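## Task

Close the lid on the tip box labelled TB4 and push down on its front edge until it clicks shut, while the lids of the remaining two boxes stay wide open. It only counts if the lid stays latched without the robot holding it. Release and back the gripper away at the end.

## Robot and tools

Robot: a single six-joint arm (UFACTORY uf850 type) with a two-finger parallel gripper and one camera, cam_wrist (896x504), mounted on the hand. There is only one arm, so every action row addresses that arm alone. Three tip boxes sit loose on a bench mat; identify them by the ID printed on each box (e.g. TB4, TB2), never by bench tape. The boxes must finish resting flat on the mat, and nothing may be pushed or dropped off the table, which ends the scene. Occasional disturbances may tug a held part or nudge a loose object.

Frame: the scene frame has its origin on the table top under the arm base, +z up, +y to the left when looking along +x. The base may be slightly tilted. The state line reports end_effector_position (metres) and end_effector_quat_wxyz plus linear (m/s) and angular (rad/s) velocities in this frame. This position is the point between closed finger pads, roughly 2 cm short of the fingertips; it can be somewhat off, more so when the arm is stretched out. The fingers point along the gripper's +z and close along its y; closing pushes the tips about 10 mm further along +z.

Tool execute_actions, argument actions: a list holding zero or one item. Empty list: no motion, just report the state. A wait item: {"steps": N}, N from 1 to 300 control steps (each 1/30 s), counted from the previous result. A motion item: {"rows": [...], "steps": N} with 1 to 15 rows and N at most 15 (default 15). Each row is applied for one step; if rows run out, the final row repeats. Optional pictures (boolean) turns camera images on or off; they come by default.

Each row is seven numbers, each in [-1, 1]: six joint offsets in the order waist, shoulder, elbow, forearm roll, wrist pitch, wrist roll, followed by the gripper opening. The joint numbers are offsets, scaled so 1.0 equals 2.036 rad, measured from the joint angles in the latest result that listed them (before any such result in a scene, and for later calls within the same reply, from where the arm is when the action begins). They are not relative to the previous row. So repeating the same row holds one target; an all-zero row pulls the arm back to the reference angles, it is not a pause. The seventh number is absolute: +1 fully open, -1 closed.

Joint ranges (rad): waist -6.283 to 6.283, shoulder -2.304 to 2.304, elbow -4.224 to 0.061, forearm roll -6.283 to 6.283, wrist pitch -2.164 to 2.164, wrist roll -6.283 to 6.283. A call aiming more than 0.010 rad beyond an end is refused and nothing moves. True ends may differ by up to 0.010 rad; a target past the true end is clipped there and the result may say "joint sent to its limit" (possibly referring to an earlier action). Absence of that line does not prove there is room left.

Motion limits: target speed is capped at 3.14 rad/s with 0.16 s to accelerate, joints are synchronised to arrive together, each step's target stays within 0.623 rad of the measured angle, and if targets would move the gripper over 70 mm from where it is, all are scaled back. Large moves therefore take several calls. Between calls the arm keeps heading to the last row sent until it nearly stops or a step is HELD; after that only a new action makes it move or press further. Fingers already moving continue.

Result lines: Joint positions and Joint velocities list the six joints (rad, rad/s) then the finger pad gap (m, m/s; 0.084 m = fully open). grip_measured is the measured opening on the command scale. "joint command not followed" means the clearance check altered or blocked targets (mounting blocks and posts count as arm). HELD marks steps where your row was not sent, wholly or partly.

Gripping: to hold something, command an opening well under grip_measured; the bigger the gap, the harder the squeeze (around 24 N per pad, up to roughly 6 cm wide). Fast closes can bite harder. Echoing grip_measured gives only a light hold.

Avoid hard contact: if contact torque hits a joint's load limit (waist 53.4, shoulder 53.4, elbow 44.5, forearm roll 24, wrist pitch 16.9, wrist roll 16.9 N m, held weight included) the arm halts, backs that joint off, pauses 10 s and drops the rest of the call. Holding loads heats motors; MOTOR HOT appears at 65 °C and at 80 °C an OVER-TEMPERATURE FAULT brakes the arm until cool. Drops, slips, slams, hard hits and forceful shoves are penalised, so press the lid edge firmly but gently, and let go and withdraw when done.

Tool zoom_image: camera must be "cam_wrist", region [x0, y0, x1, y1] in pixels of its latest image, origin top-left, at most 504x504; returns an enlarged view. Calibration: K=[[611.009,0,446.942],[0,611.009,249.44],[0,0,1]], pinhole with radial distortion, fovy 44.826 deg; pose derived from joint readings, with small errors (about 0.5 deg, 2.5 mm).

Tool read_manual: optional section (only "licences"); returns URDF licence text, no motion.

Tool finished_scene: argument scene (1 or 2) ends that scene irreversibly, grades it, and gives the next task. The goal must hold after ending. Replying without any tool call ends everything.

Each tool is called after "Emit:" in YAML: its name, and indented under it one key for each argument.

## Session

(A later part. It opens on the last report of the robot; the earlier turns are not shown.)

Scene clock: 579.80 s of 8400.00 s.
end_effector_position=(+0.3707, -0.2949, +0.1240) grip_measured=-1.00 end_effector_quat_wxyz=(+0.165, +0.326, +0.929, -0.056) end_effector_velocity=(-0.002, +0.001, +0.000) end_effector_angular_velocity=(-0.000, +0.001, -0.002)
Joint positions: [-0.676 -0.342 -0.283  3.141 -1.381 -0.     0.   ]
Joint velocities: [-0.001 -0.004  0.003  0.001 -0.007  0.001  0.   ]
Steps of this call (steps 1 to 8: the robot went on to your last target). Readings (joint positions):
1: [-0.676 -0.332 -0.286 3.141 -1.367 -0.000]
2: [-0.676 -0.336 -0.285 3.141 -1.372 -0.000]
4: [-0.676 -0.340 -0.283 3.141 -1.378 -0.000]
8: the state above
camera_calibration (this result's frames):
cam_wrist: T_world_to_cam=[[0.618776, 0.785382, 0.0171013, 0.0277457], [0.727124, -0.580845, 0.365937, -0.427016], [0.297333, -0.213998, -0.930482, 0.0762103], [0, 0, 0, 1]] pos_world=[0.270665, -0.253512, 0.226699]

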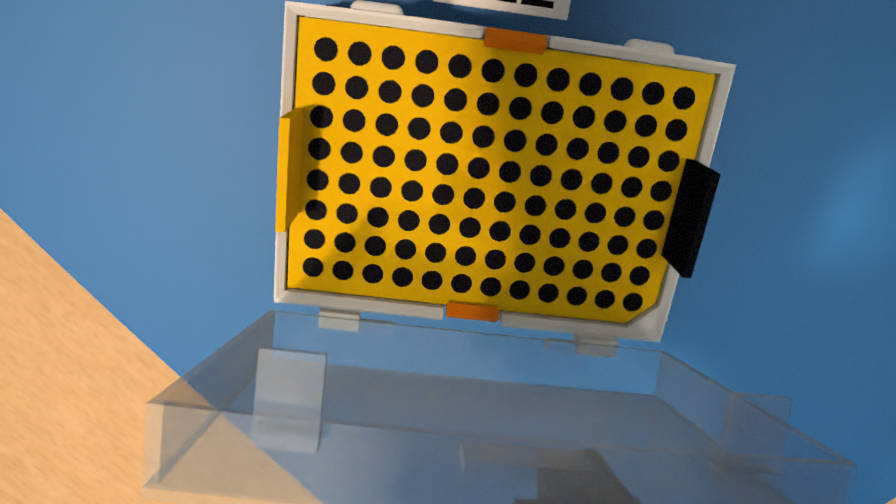

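Emit:
execute_actions:
  actions:
    - {"rows": [[0,-0.0007,0.0002,0,-0.0008,0,-1],[0,-0.0027,0.0006,0,-0.0033,0,-1],[0,-0.0059,0.0013,0,-0.0072,0,-1],[0,-0.0102,0.0023,0,-0.0125,0,-1],[0,-0.0154,0.0035,0,-0.0188,0,-1],[0,-0.0212,0.0048,0,-0.0260,0,-1],[0,-0.0275,0.0062,0,-0.0337,0,-1],[0,-0.0339,0.0076,0,-0.0416,0,-1],[0,-0.0402,0.0090,0,-0.0493,0,-1],[0,-0.0461,0.0104,0,-0.0565,0,-1],[0,-0.0512,0.0115,0,-0.0628,0,-1],[0,-0.0555,0.0125,0,-0.0681,0,-1],[0,-0.0587,0.0132,0,-0.0720,0,-1],[0,-0.0607,0.0136,0,-0.0745,0,-1],[0,-0.0614,0.0138,0,-0.0753,0,-1]], "steps": 15}
  pictures: false

Emit:
execute_actions:
  actions:
    - {"steps": 8}

Scene clock: 594.40 s of 8400.00 s.
end_effector_position=(+0.3439, -0.2735, +0.1237) grip_measured=-1.00 end_effector_quat_wxyz=(+0.165, +0.326, +0.929, -0.056) end_effector_velocity=(-0.062, +0.048, +0.004) end_effector_angular_velocity=(+0.001, +0.006, -0.000)
Joint positions: [-0.676 -0.447 -0.259  3.141 -1.51  -0.     0.   ]
Joint velocities: [-0.002 -0.24   0.054  0.    -0.289 -0.002  0.   ]
Steps of this call (steps 1 to 30: the robot went on to your last target; steps 31 to 90: nothing new was sent; then 11.10 s passed at rest; steps 91 to 105: all 15 steps of this action). Readings (joint positions):
91: [-0.676 -0.342 -0.283 3.141 -1.382 -0.000]
92: [-0.676 -0.342 -0.283 3.141 -1.382 -0.000]
94: [-0.676 -0.346 -0.282 3.141 -1.386 -0.000]
98: [-0.676 -0.372 -0.276 3.141 -1.418 -0.000]
105: the state above

Scene clock: 594.67 s of 8400.00 s.
end_effector_position=(+0.3396, -0.2701, +0.1242) grip_measured=-1.00 end_effector_quat_wxyz=(+0.166, +0.326, +0.929, -0.056) end_effector_velocity=(-0.001, +0.002, -0.000) end_effector_angular_velocity=(+0.001, -0.000, -0.000)
Joint positions: [-0.676 -0.466 -0.255  3.141 -1.534 -0.     0.   ]
Joint velocities: [ 0.001 -0.007  0.001  0.    -0.008  0.001  0.   ]
Steps of this call (steps 1 to 8: the robot went on to your last target). Readings (joint positions):
1: [-0.676 -0.454 -0.257 3.141 -1.518 -0.000]
2: [-0.676 -0.459 -0.256 3.141 -1.524 -0.000]
4: [-0.676 -0.464 -0.255 3.141 -1.530 -0.000]
8: the state above
camera_calibration (this result's frames):
cam_wrist: T_world_to_cam=[[0.61884, 0.78533, 0.0171493, 0.0274175], [0.726884, -0.580788, 0.366505, -0.39], [0.297787, -0.214342, -0.930258, 0.0906878], [0, 0, 0, 1]] pos_world=[0.239512, -0.228601, 0.22683]

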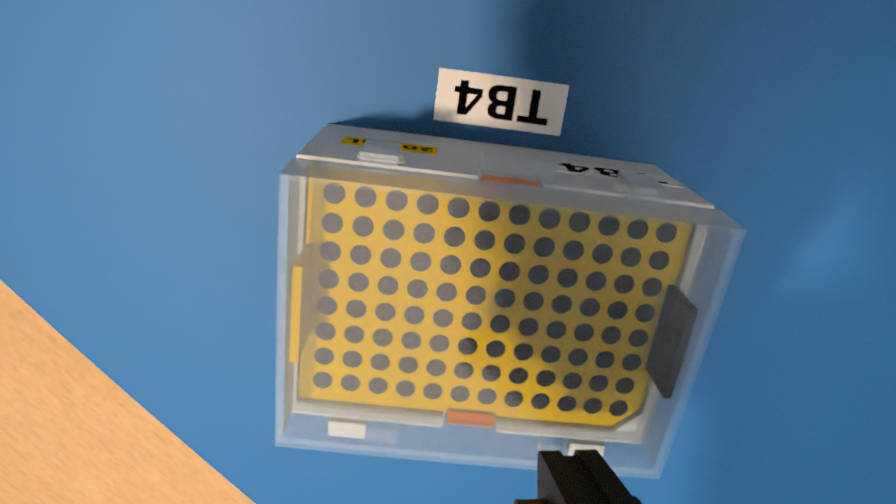

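Emit:
execute_actions:
  actions:
    - {"rows": [[0,-0.0008,-0.0001,0,-0.0007,0,-1],[0,-0.0031,-0.0003,0,-0.0028,0,-1],[0,-0.0069,-0.0007,0,-0.0062,0,-1],[0,-0.0120,-0.0012,0,-0.0107,0,-1],[0,-0.0181,-0.0018,0,-0.0162,0,-1],[0,-0.0250,-0.0025,0,-0.0224,0,-1],[0,-0.0324,-0.0033,0,-0.0290,0,-1],[0,-0.0399,-0.0040,0,-0.0357,0,-1],[0,-0.0473,-0.0048,0,-0.0423,0,-1],[0,-0.0542,-0.0055,0,-0.0485,0,-1],[0,-0.0603,-0.0061,0,-0.0540,0,-1],[0,-0.0654,-0.0066,0,-0.0585,0,-1],[0,-0.0692,-0.0070,0,-0.0619,0,-1],[0,-0.0715,-0.0072,0,-0.0640,0,-1],[0,-0.0723,-0.0073,0,-0.0647,0,-1]], "steps": 15}
  pictures: false

Emit:
execute_actions:
  actions:
    - {"steps": 8}

Scene clock: 618.67 s of 8400.00 s.
end_effector_position=(+0.3175, -0.2523, +0.1153) grip_measured=-1.00 end_effector_quat_wxyz=(+0.165, +0.326, +0.929, -0.056) end_effector_velocity=(-0.052, +0.042, -0.016) end_effector_angular_velocity=(+0.004, +0.004, +0.001)
Joint positions: [-0.676 -0.59  -0.267  3.141 -1.644 -0.     0.   ]
Joint velocities: [ 0.001 -0.283 -0.027 -0.    -0.249 -0.001  0.   ]
Steps of this call (steps 1 to 30: the robot went on to your last target; steps 31 to 90: nothing new was sent; then 20.50 s passed at rest; steps 91 to 105: all 15 steps of this action). Readings (joint positions):
91: [-0.676 -0.467 -0.255 3.141 -1.534 -0.000]
92: [-0.676 -0.467 -0.255 3.141 -1.534 -0.000]
94: [-0.676 -0.471 -0.256 3.141 -1.538 -0.000]
98: [-0.676 -0.501 -0.259 3.141 -1.566 -0.000]
105: the state above

Scene clock: 618.93 s of 8400.00 s.
end_effector_position=(+0.3138, -0.2494, +0.1141) grip_measured=-1.00 end_effector_quat_wxyz=(+0.166, +0.326, +0.929, -0.056) end_effector_velocity=(-0.000, +0.001, -0.000) end_effector_angular_velocity=(-0.001, -0.001, +0.000)
Joint positions: [-0.676 -0.612 -0.27   3.141 -1.665 -0.     0.   ]
Joint velocities: [ 0.002 -0.005 -0.001  0.002 -0.006  0.     0.   ]
Steps of this call (steps 1 to 8: the robot went on to your last target). Readings (joint positions):
1: [-0.676 -0.599 -0.268 3.141 -1.651 -0.000]
2: [-0.676 -0.604 -0.269 3.141 -1.656 -0.000]
4: [-0.676 -0.610 -0.269 3.141 -1.662 -0.000]
8: the state above
camera_calibration (this result's frames):
cam_wrist: T_world_to_cam=[[0.618909, 0.785275, 0.0171814, 0.0272885], [0.726901, -0.580917, 0.366265, -0.355547], [0.2976, -0.214196, -0.930352, 0.0934986], [0, 0, 0, 1]] pos_world=[0.213734, -0.207945, 0.216742]

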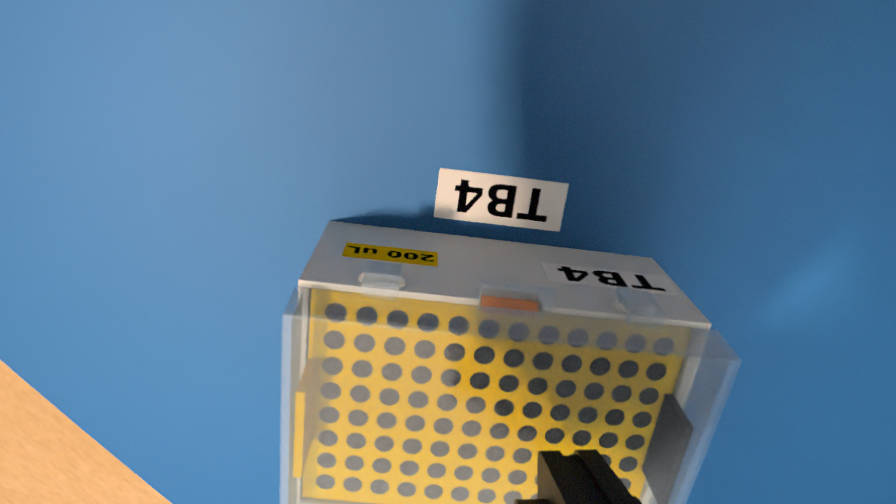

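Emit:
execute_actions:
  actions:
    - {"rows": [[-0.0002,-0.0003,-0.0003,0,0,0,-1],[-0.0006,-0.0010,-0.0011,0,0.0001,0,-1],[-0.0013,-0.0023,-0.0024,0,0.0001,0,-1],[-0.0023,-0.0039,-0.0042,0,0.0002,0,-1],[-0.0035,-0.0060,-0.0063,0,0.0004,0,-1],[-0.0048,-0.0082,-0.0087,0,0.0005,0,-1],[-0.0062,-0.0107,-0.0113,0,0.0007,0,-1],[-0.0077,-0.0131,-0.0140,0,0.0008,0,-1],[-0.0091,-0.0156,-0.0166,0,0.0010,0,-1],[-0.0104,-0.0179,-0.0190,0,0.0011,0,-1],[-0.0116,-0.0199,-0.0211,0,0.0013,0,-1],[-0.0126,-0.0215,-0.0229,0,0.0014,0,-1],[-0.0133,-0.0228,-0.0242,0,0.0014,0,-1],[-0.0137,-0.0235,-0.0250,0,0.0015,0,-1],[-0.0139,-0.0238,-0.0253,0,0.0015,0,-1]], "steps": 15}
  pictures: false

Emit:
execute_actions:
  actions:
    - {"steps": 8}

Scene clock: 637.33 s of 8400.00 s.
end_effector_position=(+0.3068, -0.2583, +0.0971) grip_measured=-1.00 end_effector_quat_wxyz=(+0.162, +0.331, +0.927, -0.066) end_effector_velocity=(-0.017, -0.016, -0.033) end_effector_angular_velocity=(-0.027, +0.029, -0.026)
Joint positions: [-0.7   -0.654 -0.314  3.141 -1.662 -0.     0.   ]
Joint velocities: [-0.049 -0.085 -0.086 -0.002  0.006 -0.001  0.   ]
Steps of this call (steps 1 to 30: the robot went on to your last target; steps 31 to 90: nothing new was sent; then 14.90 s passed at rest; steps 91 to 105: all 15 steps of this action). Readings (joint positions):
91: [-0.676 -0.613 -0.270 3.141 -1.665 -0.000]
92: [-0.676 -0.613 -0.270 3.141 -1.665 -0.000]
94: [-0.676 -0.614 -0.272 3.141 -1.665 -0.000]
98: [-0.683 -0.624 -0.283 3.141 -1.664 -0.000]
105: the state above

Scene clock: 637.60 s of 8400.00 s.
end_effector_position=(+0.3056, -0.2596, +0.0947) grip_measured=-1.00 end_effector_quat_wxyz=(+0.162, +0.331, +0.927, -0.068) end_effector_velocity=(-0.001, -0.001, -0.001) end_effector_angular_velocity=(-0.001, +0.004, -0.002)
Joint positions: [-0.704 -0.66  -0.32   3.141 -1.663 -0.     0.   ]
Joint velocities: [-0.002 -0.002 -0.002  0.002  0.003  0.     0.   ]
Steps of this call (steps 1 to 8: the robot went on to your last target). Readings (joint positions):
1: [-0.701 -0.656 -0.316 3.141 -1.662 -0.000]
2: [-0.702 -0.658 -0.318 3.141 -1.662 -0.000]
4: [-0.703 -0.659 -0.319 3.141 -1.663 -0.000]
8: the state above
camera_calibration (this result's frames):
cam_wrist: T_world_to_cam=[[0.631287, 0.775529, -0.00563498, 0.0366341], [0.722752, -0.585659, 0.366924, -0.348413], [0.28126, -0.235707, -0.930234, 0.0751584], [0, 0, 0, 1]] pos_world=[0.20755, -0.214747, 0.197962]

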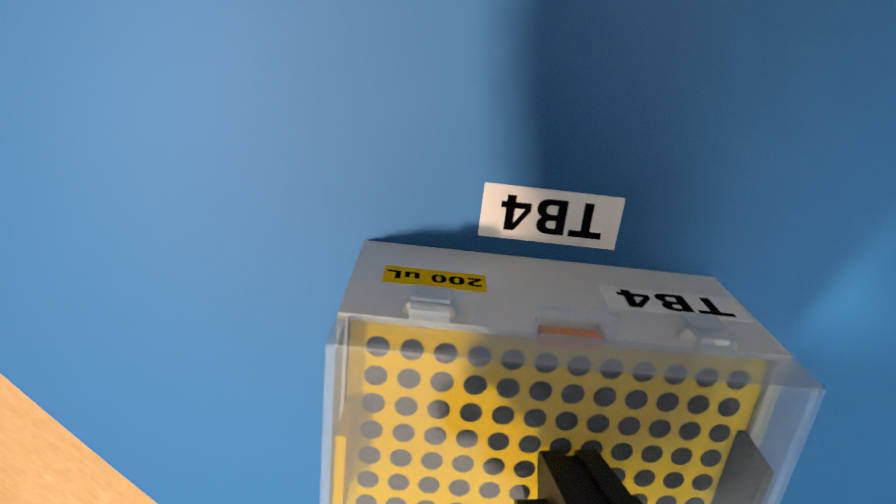

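Emit:
execute_actions:
  actions:
    - {"rows": [[0,-0.0008,-0.0008,0,0,0,-1],[0,-0.0016,-0.0017,0,0.0001,0,-1],[0,-0.0024,-0.0025,0,0.0001,0,-1],[0,-0.0032,-0.0034,0,0.0002,0,-1],[0,-0.0040,-0.0042,0,0.0002,0,-1],[0,-0.0048,-0.0051,0,0.0003,0,-1],[0,-0.0056,-0.0059,0,0.0003,0,-1],[0,-0.0064,-0.0067,0,0.0004,0,-1],[0,-0.0071,-0.0076,0,0.0004,0,-1],[0,-0.0079,-0.0084,0,0.0005,0,-1],[0,-0.0087,-0.0093,0,0.0005,0,-1],[0,-0.0095,-0.0101,0,0.0006,0,-1]], "steps": 15}
  pictures: false

Scene clock: 643.10 s of 8400.00 s.
end_effector_position=(+0.3053, -0.2595, +0.0918) grip_measured=-1.00 end_effector_quat_wxyz=(+0.166, +0.331, +0.926, -0.070) end_effector_velocity=(+0.001, +0.002, -0.000) end_effector_angular_velocity=(-0.011, -0.020, +0.002)
Joint positions: [-0.704 -0.677 -0.329  3.141 -1.681 -0.     0.   ]
Joint velocities: [ 0.003 -0.024 -0.005 -0.002 -0.042  0.     0.   ]
Steps of this call (steps 1 to 15: the robot went on to your last target; steps 16 to 90: nothing new was sent; then 2.00 s passed at rest; steps 91 to 105: all 15 steps of this action). Readings (joint positions):
91: [-0.704 -0.661 -0.321 3.141 -1.662 -0.000]
92: [-0.704 -0.661 -0.321 3.141 -1.662 -0.000]
94: [-0.704 -0.662 -0.322 3.141 -1.663 -0.000]
98: [-0.704 -0.667 -0.326 3.141 -1.668 -0.000]
105: the state above

Emit:
execute_actions:
  actions:
    - {"steps": 5}

Scene clock: 647.07 s of 8400.00 s.
end_effector_position=(+0.3052, -0.2594, +0.0919) grip_measured=-1.00 end_effector_quat_wxyz=(+0.167, +0.331, +0.926, -0.070) end_effector_velocity=(+0.001, +0.001, -0.000) end_effector_angular_velocity=(+0.000, -0.000, +0.003)
Joint positions: [-0.704 -0.679 -0.329  3.141 -1.685 -0.     0.   ]
Joint velocities: [ 0.002 -0.    -0.     0.001 -0.    -0.002  0.   ]
Steps of this call (steps 1 to 15: the robot went on to your last target; steps 16 to 90: nothing new was sent; then 0.97 s passed at rest). Readings (joint positions):
1: [-0.704 -0.678 -0.329 3.141 -1.682 -0.000]
2: [-0.704 -0.678 -0.329 3.141 -1.683 -0.000]
4: [-0.704 -0.679 -0.329 3.141 -1.684 -0.000]
8: [-0.704 -0.679 -0.329 3.141 -1.684 -0.000]
90: the state above
The arm was judged still, so your last target was given up. Only a new action makes it travel on or press farther. Fingers that are still opening or closing keep moving.
camera_calibration (this result's frames):
cam_wrist: T_world_to_cam=[[0.631177, 0.775618, -0.00570988, 0.0367352], [0.71956, -0.582778, 0.377627, -0.346275], [0.289567, -0.242458, -0.92594, 0.0679986], [0, 0, 0, 1]] pos_world=[0.206289, -0.213807, 0.193935]

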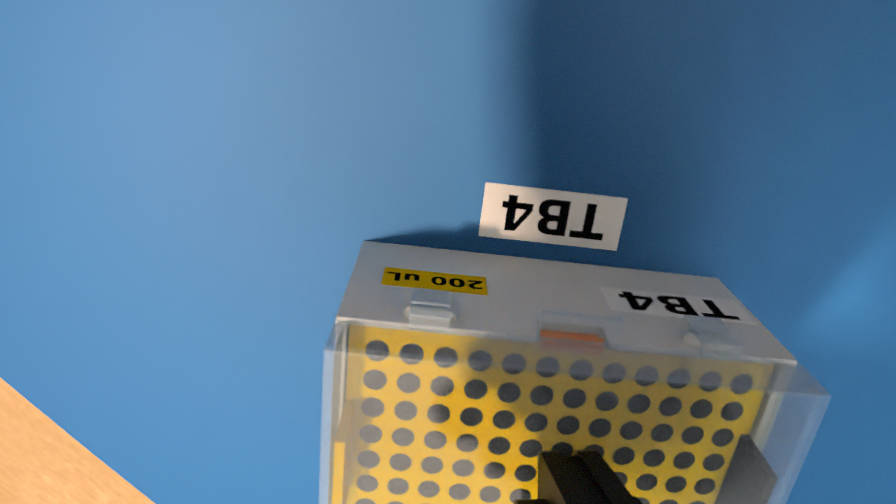

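Emit:
zoom_image:
  camera: "cam_wrist"
  region: [320, 230, 824, 504]

Region (320, 230, 824, 504) of cam_wrist's 896x504 image, scaled by 1.000; it fills the top 274 rows of this view, and the rest is white.

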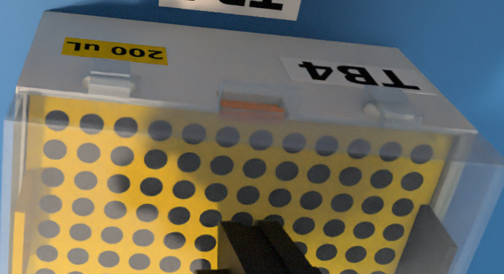

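Emit:
execute_actions:
  actions:
    - {"rows": [[0,0.002,0.002,0,0.002,0,-1],[0,0.005,0.005,0,0.005,0,-1],[0,0.009,0.009,0,0.008,0,-1],[0,0.013,0.013,0,0.010,0,-1],[0,0.016,0.017,0,0.011,0,-1],[0,0.018,0.019,0,0.011,0,-1]], "steps": 12}

Scene clock: 706.07 s of 8400.00 s.
end_effector_position=(+0.3012, -0.2559, +0.1037) grip_measured=-1.00 end_effector_quat_wxyz=(+0.155, +0.332, +0.928, -0.066) end_effector_velocity=(-0.001, +0.001, +0.011) end_effector_angular_velocity=(+0.000, -0.000, +0.003)
Joint positions: [-0.704 -0.645 -0.294  3.141 -1.66  -0.     0.   ]
Joint velocities: [ 0.001  0.021  0.028 -0.001 -0.007 -0.003  0.   ]
Steps of this call (steps 1 to 90: nothing new was sent; then 55.60 s passed at rest; steps 91 to 102: all 12 steps of this action). Readings (joint positions):
91: [-0.704 -0.679 -0.329 3.141 -1.685 -0.000]
92: [-0.704 -0.679 -0.328 3.141 -1.687 -0.000]
94: [-0.704 -0.674 -0.323 3.141 -1.683 -0.000]
98: [-0.704 -0.653 -0.303 3.141 -1.662 -0.000]
102: the state above
camera_calibration (this result's frames):
cam_wrist: T_world_to_cam=[[0.631504, 0.775351, -0.00583097, 0.0364781], [0.726585, -0.589127, 0.353558, -0.346992], [0.270696, -0.22751, -0.935395, 0.091404], [0, 0, 0, 1]] pos_world=[0.20434, -0.21191, 0.208393]

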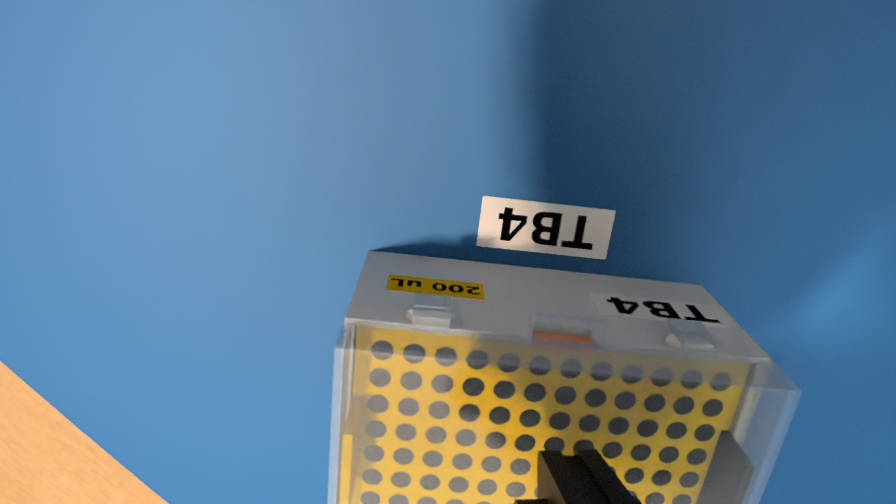

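Emit:
zoom_image:
  camera: "cam_wrist"
  region: [330, 240, 810, 504]

Region (330, 240, 810, 504) of cam_wrist's 896x504 image, scaled by 1.050, with more detail than that image has; it fills the top 277 rows of this view, and the rest is white.

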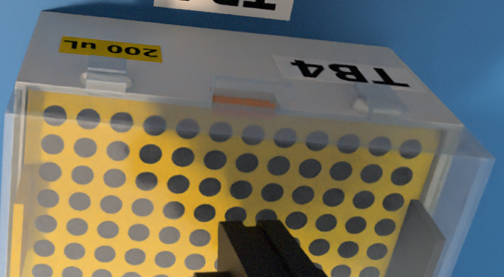

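Emit:
zoom_image:
  camera: "cam_wrist"
  region: [380, 280, 620, 370]

Region (380, 280, 620, 370) of cam_wrist's 896x504 image, scaled by 2.100, with more detail than that image has; it fills the top 189 rows of this view, and the rest is white.

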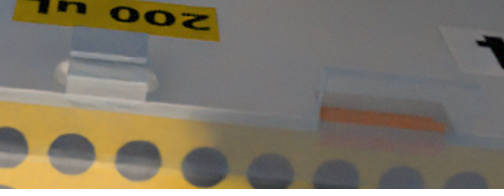

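Emit:
execute_actions:
  actions:
    - {"rows": [[0,-0.0006,0,0,-0.0006,0,-1],[0,-0.0024,0,0,-0.0025,0,-1],[0,-0.0052,0.0001,0,-0.0053,0,-1],[0,-0.0087,0.0001,0,-0.0089,0,-1],[0,-0.0127,0.0002,0,-0.0129,0,-1],[0,-0.0166,0.0002,0,-0.0168,0,-1],[0,-0.0201,0.0002,0,-0.0204,0,-1],[0,-0.0229,0.0003,0,-0.0232,0,-1],[0,-0.0247,0.0003,0,-0.0251,0,-1],[0,-0.0253,0.0003,0,-0.0257,0,-1]], "steps": 15}

Scene clock: 729.27 s of 8400.00 s.
end_effector_position=(+0.2907, -0.2473, +0.1036) grip_measured=-1.00 end_effector_quat_wxyz=(+0.155, +0.332, +0.928, -0.066) end_effector_velocity=(-0.003, +0.001, -0.000) end_effector_angular_velocity=(-0.005, -0.003, +0.000)
Joint positions: [-0.704 -0.695 -0.293  3.141 -1.711 -0.     0.   ]
Joint velocities: [-0.002 -0.017 -0.002 -0.001 -0.021 -0.001  0.   ]
Steps of this call (steps 1 to 15: the robot went on to your last target; steps 16 to 90: nothing new was sent; then 19.70 s passed at rest; steps 91 to 105: all 15 steps of this action). Readings (joint positions):
91: [-0.704 -0.643 -0.291 3.141 -1.662 -0.000]
92: [-0.704 -0.643 -0.291 3.141 -1.662 -0.000]
94: [-0.704 -0.647 -0.293 3.141 -1.665 -0.000]
98: [-0.704 -0.669 -0.293 3.141 -1.685 -0.000]
105: the state above
camera_calibration (this result's frames):
cam_wrist: T_world_to_cam=[[0.631535, 0.775326, -0.00582248, 0.0363745], [0.726575, -0.589171, 0.353506, -0.334237], [0.270652, -0.227482, -0.935414, 0.0961472], [0, 0, 0, 1]] pos_world=[0.193854, -0.203253, 0.208304]

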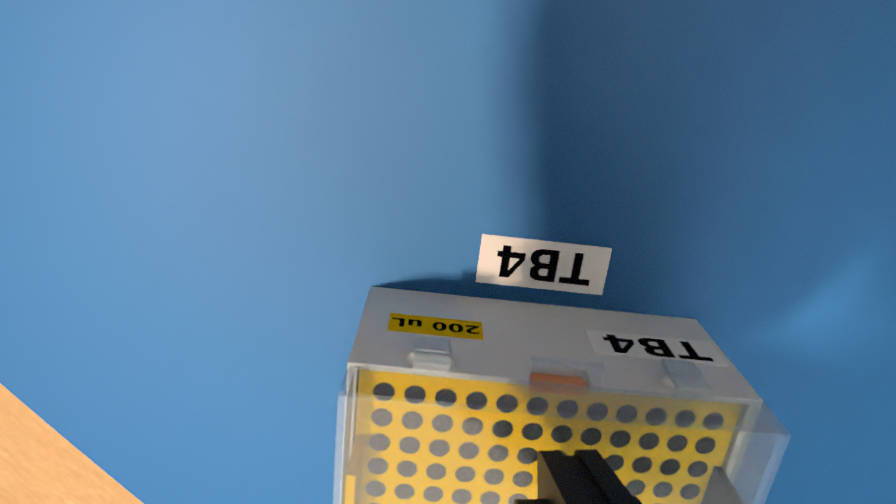

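Emit:
execute_actions:
  actions: []

Scene clock: 749.53 s of 8400.00 s.
end_effector_position=(+0.2904, -0.2471, +0.1036) grip_measured=-1.00 end_effector_quat_wxyz=(+0.155, +0.332, +0.928, -0.066) end_effector_velocity=(-0.000, +0.000, -0.000) end_effector_angular_velocity=(+0.001, -0.000, -0.002)
Joint positions: [-0.704 -0.696 -0.293  3.141 -1.712 -0.     0.   ]
Joint velocities: [-0.    -0.001 -0.    -0.001 -0.     0.002  0.   ]
Steps of this call (steps 1 to 15: the robot went on to your last target; steps 16 to 90: nothing new was sent; then 17.27 s passed at rest). Readings (joint positions):
1: [-0.704 -0.695 -0.293 3.141 -1.711 -0.000]
2: [-0.704 -0.696 -0.293 3.141 -1.712 -0.000]
4: [-0.704 -0.696 -0.293 3.141 -1.712 -0.000]
8: [-0.704 -0.696 -0.293 3.141 -1.712 -0.000]
90: the state above
The arm was judged still, so your last target was given up. Only a new action makes it travel on or press farther. Fingers that are still opening or closing keep moving.
camera_calibration (this result's frames):
cam_wrist: T_world_to_cam=[[0.631532, 0.775328, -0.00582301, 0.0363734], [0.726507, -0.589109, 0.353749, -0.333953], [0.270841, -0.227634, -0.935322, 0.0961499], [0, 0, 0, 1]] pos_world=[0.193607, -0.203049, 0.208278]

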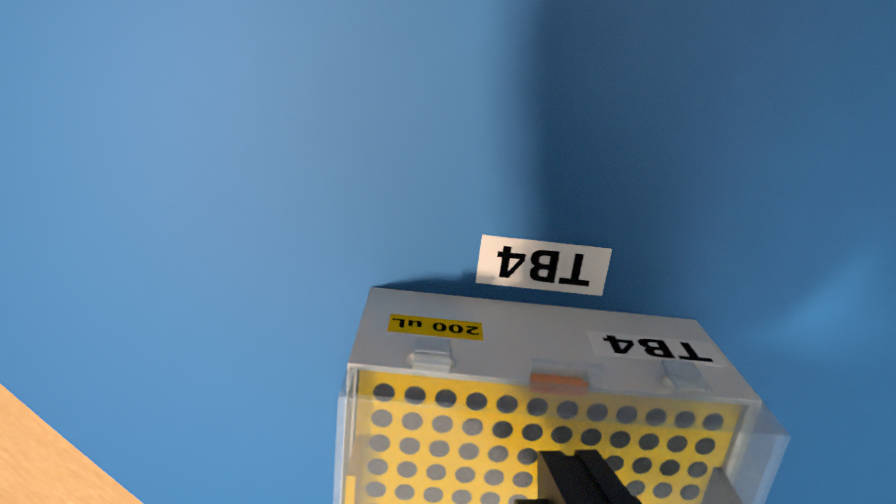

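Emit:
execute_actions:
  actions:
    - {"rows": [[0,-0.00014,-0.00015,0,0.00001,0,-1],[0,-0.00057,-0.0006,0,0.00003,0,-1],[0,-0.00125,-0.00133,0,0.00008,0,-1],[0,-0.00217,-0.0023,0,0.00013,0,-1],[0,-0.00328,-0.00348,0,0.0002,0,-1],[0,-0.00453,-0.00481,0,0.00028,0,-1],[0,-0.00587,-0.00623,0,0.00036,0,-1],[0,-0.00724,-0.00768,0,0.00045,0,-1],[0,-0.00858,-0.00911,0,0.00053,0,-1],[0,-0.00983,-0.01043,0,0.00061,0,-1],[0,-0.01093,-0.01161,0,0.00068,0,-1],[0,-0.01185,-0.01258,0,0.00073,0,-1],[0,-0.01254,-0.01331,0,0.00078,0,-1],[0,-0.01296,-0.01376,0,0.0008,0,-1],[0,-0.0131,-0.01391,0,0.00081,0,-1]], "steps": 15}
  pictures: false

Scene clock: 764.07 s of 8400.00 s.
end_effector_position=(+0.2898, -0.2468, +0.0945) grip_measured=-1.00 end_effector_quat_wxyz=(+0.155, +0.332, +0.928, -0.066) end_effector_velocity=(-0.002, +0.003, -0.010) end_effector_angular_velocity=(-0.006, -0.009, +0.001)
Joint positions: [-0.704 -0.719 -0.316  3.141 -1.712 -0.     0.   ]
Joint velocities: [ 0.002 -0.044 -0.028  0.    -0.027  0.001  0.   ]
Steps of this call (steps 1 to 90: nothing new was sent; then 11.03 s passed at rest; steps 91 to 105: all 15 steps of this action). Readings (joint positions):
91: [-0.704 -0.696 -0.293 3.141 -1.712 -0.000]
92: [-0.704 -0.696 -0.293 3.141 -1.712 -0.000]
94: [-0.704 -0.697 -0.294 3.141 -1.712 -0.000]
98: [-0.704 -0.703 -0.300 3.141 -1.712 -0.000]
105: the state above

Emit:
execute_actions:
  actions:
    - {"rows": [[0,-0.00182,-0.0026,0,0.00002,0,-1],[0,-0.0022,-0.003,0,0.00006,0,-1],[0,-0.0028,-0.0036,0,0.00014,0,-1],[0,-0.0036,-0.0044,0,0.00024,0,-1],[0,-0.0046,-0.0054,0,0.00037,0,-1],[0,-0.0057,-0.0065,0,0.00051,0,-1],[0,-0.0068,-0.0077,0,0.00066,0,-1],[0,-0.0079,-0.0089,0,0.00081,0,-1],[0,-0.009,-0.0101,0,0.00096,0,-1],[0,-0.01,-0.0112,0,0.0011,0,-1],[0,-0.0109,-0.0122,0,0.00123,0,-1],[0,-0.0116,-0.013,0,0.00133,0,-1],[0,-0.0121,-0.0136,0,0.00141,0,-1],[0,-0.0124,-0.0139,0,0.00145,0,-1],[0,-0.01252,-0.014,0,0.00147,0,-1]], "steps": 15}
  pictures: true

Scene clock: 769.80 s of 8400.00 s.
end_effector_position=(+0.2884, -0.2456, +0.0912) grip_measured=-1.00 end_effector_quat_wxyz=(+0.159, +0.331, +0.928, -0.067) end_effector_velocity=(-0.003, +0.001, -0.001) end_effector_angular_velocity=(-0.016, -0.018, -0.001)
Joint positions: [-0.704 -0.741 -0.327  3.141 -1.732 -0.     0.   ]
Joint velocities: [-0.001 -0.036 -0.009 -0.    -0.051  0.     0.   ]
Steps of this call (steps 1 to 15: the robot went on to your last target; steps 16 to 90: nothing new was sent; then 2.23 s passed at rest; steps 91 to 105: all 15 steps of this action). Readings (joint positions):
91: [-0.704 -0.723 -0.320 3.141 -1.712 -0.000]
92: [-0.704 -0.723 -0.320 3.141 -1.712 -0.000]
94: [-0.704 -0.723 -0.320 3.141 -1.713 -0.000]
98: [-0.704 -0.728 -0.323 3.141 -1.717 -0.000]
105: the state above
camera_calibration (this result's frames):
cam_wrist: T_world_to_cam=[[0.631409, 0.775429, -0.00566544, 0.0365043], [0.724172, -0.587028, 0.361902, -0.326778], [0.277303, -0.232611, -0.932199, 0.0821152], [0, 0, 0, 1]] pos_world=[0.190823, -0.201033, 0.195016]

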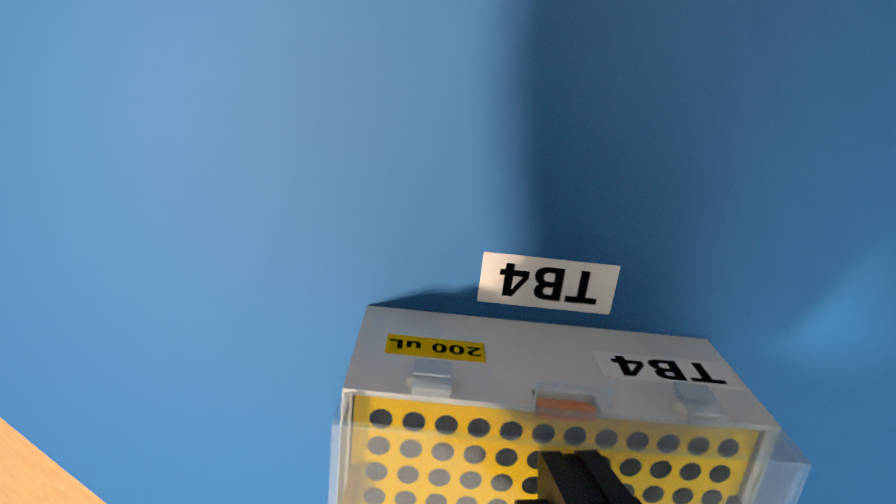

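Emit:
zoom_image:
  camera: "cam_wrist"
  region: [330, 340, 810, 504]

Region (330, 340, 810, 504) of cam_wrist's 896x504 image, scaled by 1.050, with more detail than that image has; it fills the top 172 rows of this view, and the rest is white.

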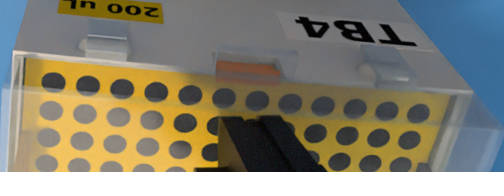

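Emit:
zoom_image:
  camera: "cam_wrist"
  region: [400, 355, 740, 445]

Region (400, 355, 740, 445) of cam_wrist's 896x504 image, scaled by 1.482, with more detail than that image has; it fills the top 133 rows of this view, and the rest is white.

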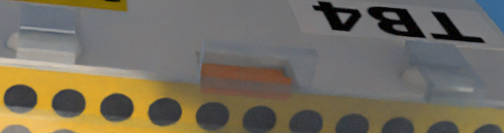

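Emit:
execute_actions:
  actions: []
  pictures: false

Scene clock: 789.17 s of 8400.00 s.
end_effector_position=(+0.2880, -0.2453, +0.0912) grip_measured=-1.00 end_effector_quat_wxyz=(+0.160, +0.331, +0.927, -0.067) end_effector_velocity=(-0.000, -0.000, +0.000) end_effector_angular_velocity=(-0.000, +0.001, +0.000)
Joint positions: [-0.704 -0.744 -0.327  3.141 -1.737 -0.     0.   ]
Joint velocities: [-0.001  0.002  0.001 -0.     0.001 -0.001  0.   ]
Steps of this call (steps 1 to 15: the robot went on to your last target; steps 16 to 90: nothing new was sent; then 16.37 s passed at rest). Readings (joint positions):
1: [-0.704 -0.742 -0.327 3.141 -1.733 -0.000]
2: [-0.704 -0.743 -0.327 3.141 -1.735 -0.000]
4: [-0.704 -0.744 -0.327 3.141 -1.736 -0.000]
8: [-0.704 -0.744 -0.327 3.141 -1.737 -0.000]
90: the state above
The arm was judged still, so your last target was given up. Only a new action makes it travel on or press farther. Fingers that are still opening or closing keep moving.

Emit:
zoom_image:
  camera: "cam_wrist"
  region: [320, 360, 500, 504]

Region (320, 360, 500, 504) of cam_wrist's 896x504 image, scaled by 2.800, with more detail than that image has; it fills the top 403 rows of this view, and the rest is white.

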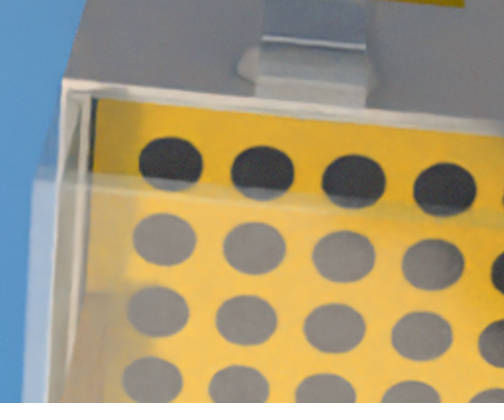

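Emit:
execute_actions:
  actions:
    - {"rows": [[0,0.00026,0.00018,0,0.00013,0,-1],[0,0.00102,0.00072,0,0.00053,0,-1],[0,0.00225,0.00159,0,0.00117,0,-1],[0,0.0039,0.00276,0,0.00203,0,-1],[0,0.00589,0.00417,0,0.00307,0,-1],[0,0.00815,0.00577,0,0.00424,0,-1],[0,0.01056,0.00748,0,0.0055,0,-1],[0,0.01302,0.00922,0,0.00678,0,-1],[0,0.01543,0.01093,0,0.00804,0,-1],[0,0.01768,0.01252,0,0.00921,0,-1],[0,0.01968,0.01394,0,0.01025,0,-1],[0,0.02132,0.0151,0,0.01111,0,-1],[0,0.02256,0.01598,0,0.01175,0,-1],[0,0.02332,0.01652,0,0.01215,0,-1],[0,0.02358,0.0167,0,0.01228,0,-1]], "steps": 15}
  pictures: false

Emit:
execute_actions:
  actions:
    - {"steps": 20}
  pictures: true

Scene clock: 907.80 s of 8400.00 s.
end_effector_position=(+0.2899, -0.2469, +0.1007) grip_measured=-1.00 end_effector_quat_wxyz=(+0.155, +0.332, +0.928, -0.066) end_effector_velocity=(+0.005, -0.001, +0.027) end_effector_angular_velocity=(+0.010, +0.005, +0.001)
Joint positions: [-0.704 -0.704 -0.3    3.141 -1.712 -0.     0.   ]
Joint velocities: [ 0.002  0.089  0.073 -0.002  0.027  0.001  0.   ]
Steps of this call (steps 1 to 90: nothing new was sent; then 115.13 s passed at rest; steps 91 to 105: all 15 steps of this action). Readings (joint positions):
91: [-0.704 -0.744 -0.327 3.141 -1.737 -0.000]
92: [-0.704 -0.744 -0.325 3.141 -1.740 -0.000]
94: [-0.704 -0.744 -0.322 3.141 -1.742 -0.000]
98: [-0.704 -0.733 -0.318 3.141 -1.731 -0.000]
105: the state above

Scene clock: 908.47 s of 8400.00 s.
end_effector_position=(+0.2904, -0.2470, +0.1035) grip_measured=-1.00 end_effector_quat_wxyz=(+0.155, +0.332, +0.928, -0.066) end_effector_velocity=(-0.000, +0.000, -0.000) end_effector_angular_velocity=(+0.000, -0.000, -0.001)
Joint positions: [-0.704 -0.696 -0.293  3.141 -1.712 -0.     0.   ]
Joint velocities: [-0.    -0.001 -0.    -0.    -0.001  0.001  0.   ]
Steps of this call (steps 1 to 15: the robot went on to your last target; steps 16 to 20: nothing new was sent). Readings (joint positions):
1: [-0.704 -0.701 -0.298 3.141 -1.711 -0.000]
2: [-0.704 -0.700 -0.297 3.141 -1.711 -0.000]
4: [-0.704 -0.698 -0.295 3.141 -1.711 -0.000]
8: [-0.704 -0.697 -0.294 3.141 -1.712 -0.000]
20: the state above
The arm was judged still, so your last target was given up. Only a new action makes it travel on or press farther. Fingers that are still opening or closing keep moving.
camera_calibration (this result's frames):
cam_wrist: T_world_to_cam=[[0.631534, 0.775327, -0.00578798, 0.0363602], [0.726607, -0.589211, 0.353373, -0.333832], [0.270569, -0.227372, -0.935465, 0.0962431], [0, 0, 0, 1]] pos_world=[0.193561, -0.203005, 0.208209]

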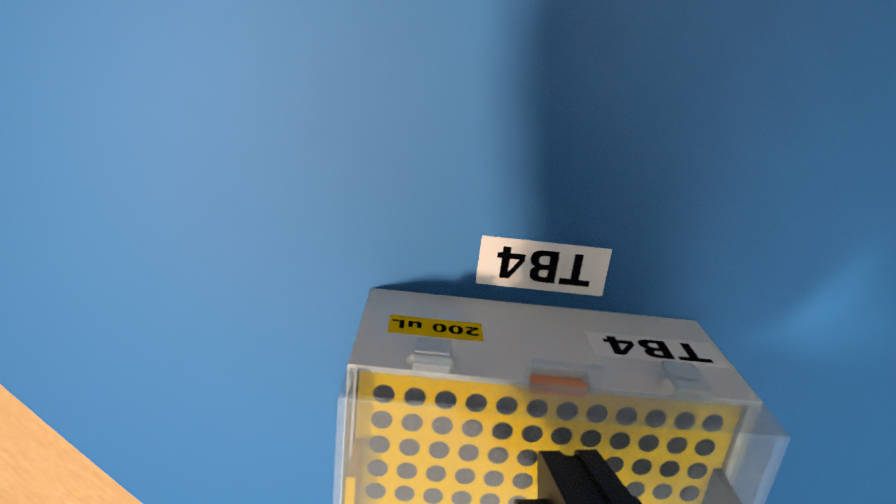

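Emit:
zoom_image:
  camera: "cam_wrist"
  region: [320, 340, 500, 484]

Region (320, 340, 500, 484) of cam_wrist's 896x504 image, scaled by 2.800, with more detail than that image has; it fills the top 403 rows of this view, and the rest is white.

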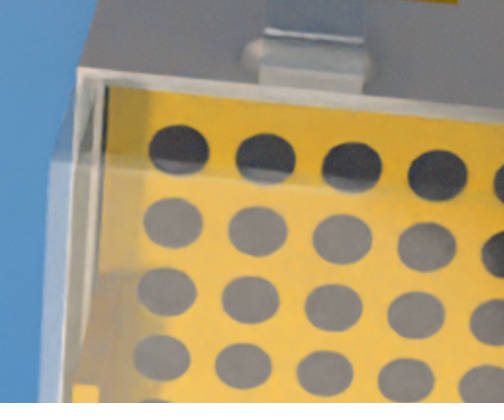

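Emit:
execute_actions:
  actions:
    - {"rows": [[0.00015,0.00301,0.00118,0,0.00176,0,-1],[0.00059,0.01192,0.00469,0,0.00696,0,-1],[0.00131,0.02636,0.01037,0,0.01539,0,-1],[0.00227,0.04566,0.01795,0,0.02665,0,-1],[0.00344,0.06901,0.02714,0,0.04028,0,-1],[0.00475,0.09537,0.0375,0,0.05566,0,-1],[0.00616,0.12358,0.0486,0,0.07212,0,-1],[0.0076,0.15245,0.05995,0,0.08898,0,-1],[0.009,0.18066,0.07104,0,0.10544,0,-1],[0.01031,0.20702,0.08141,0,0.12083,0,-1],[0.01148,0.23038,0.09059,0,0.13445,0,-1],[0.01244,0.24967,0.09818,0,0.14572,0,-1],[0.01316,0.26411,0.10386,0,0.15414,0,-1],[0.0136,0.27302,0.10736,0,0.15934,0,-1],[0.01375,0.27603,0.10855,0,0.1611,0,-1]], "steps": 15}
  pictures: false

Emit:
execute_actions:
  actions:
    - {"steps": 25}
  pictures: true

Scene clock: 929.83 s of 8400.00 s.
end_effector_position=(+0.3409, -0.2746, +0.1790) grip_measured=-1.00 end_effector_quat_wxyz=(+0.164, +0.327, +0.929, -0.058) end_effector_velocity=(+0.089, -0.037, +0.231) end_effector_angular_velocity=(+0.016, -0.061, +0.035)
Joint positions: [-0.682 -0.255 -0.12   3.141 -1.456 -0.     0.   ]
Joint velocities: [0.063 1.285 0.507 0.001 0.742 0.    0.   ]
Steps of this call (steps 1 to 90: nothing new was sent; then 17.87 s passed at rest; steps 91 to 105: all 15 steps of this action). Readings (joint positions):
91: [-0.704 -0.696 -0.293 3.141 -1.712 -0.000]
92: [-0.704 -0.695 -0.293 3.141 -1.711 -0.000]
94: [-0.703 -0.682 -0.287 3.141 -1.702 -0.000]
98: [-0.698 -0.581 -0.248 3.141 -1.644 -0.000]
105: the state above

Scene clock: 930.67 s of 8400.00 s.
end_effector_position=(+0.3472, -0.2765, +0.2004) grip_measured=-1.00 end_effector_quat_wxyz=(+0.165, +0.326, +0.929, -0.056) end_effector_velocity=(+0.002, +0.000, -0.000) end_effector_angular_velocity=(+0.001, -0.003, +0.003)
Joint positions: [-0.676 -0.135 -0.072  3.141 -1.384 -0.     0.   ]
Joint velocities: [ 0.003  0.001 -0.001 -0.    -0.    -0.001  0.   ]
Steps of this call (steps 1 to 25: the robot went on to your last target). Readings (joint positions):
1: [-0.680 -0.215 -0.104 3.141 -1.433 -0.000]
2: [-0.678 -0.184 -0.092 3.141 -1.415 -0.000]
4: [-0.676 -0.150 -0.078 3.141 -1.394 -0.000]
8: [-0.676 -0.138 -0.073 3.141 -1.385 -0.000]
25: the state above
camera_calibration (this result's frames):
cam_wrist: T_world_to_cam=[[0.618798, 0.785364, 0.0171322, 0.0264814], [0.72726, -0.580989, 0.365438, -0.427139], [0.296955, -0.213672, -0.930678, 0.158484], [0, 0, 0, 1]] pos_world=[0.247192, -0.235097, 0.303137]

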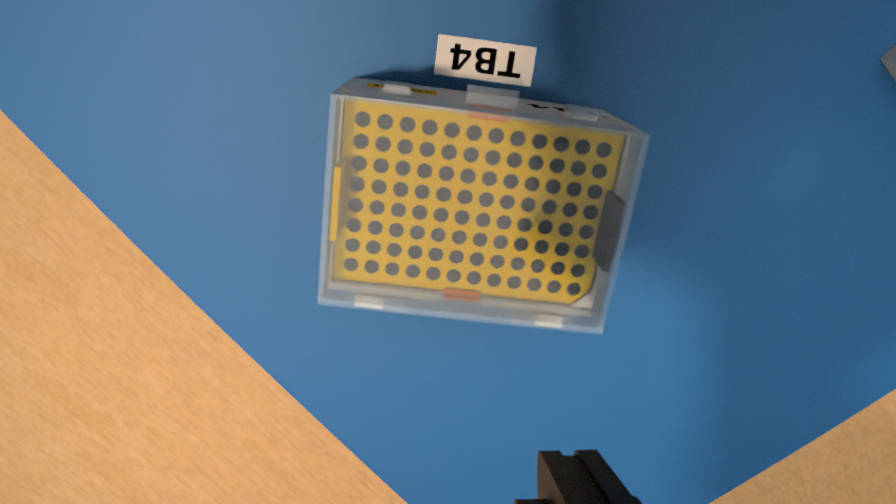

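Emit:
finished_scene:
  scene: 1

The scene is finished: the task was done.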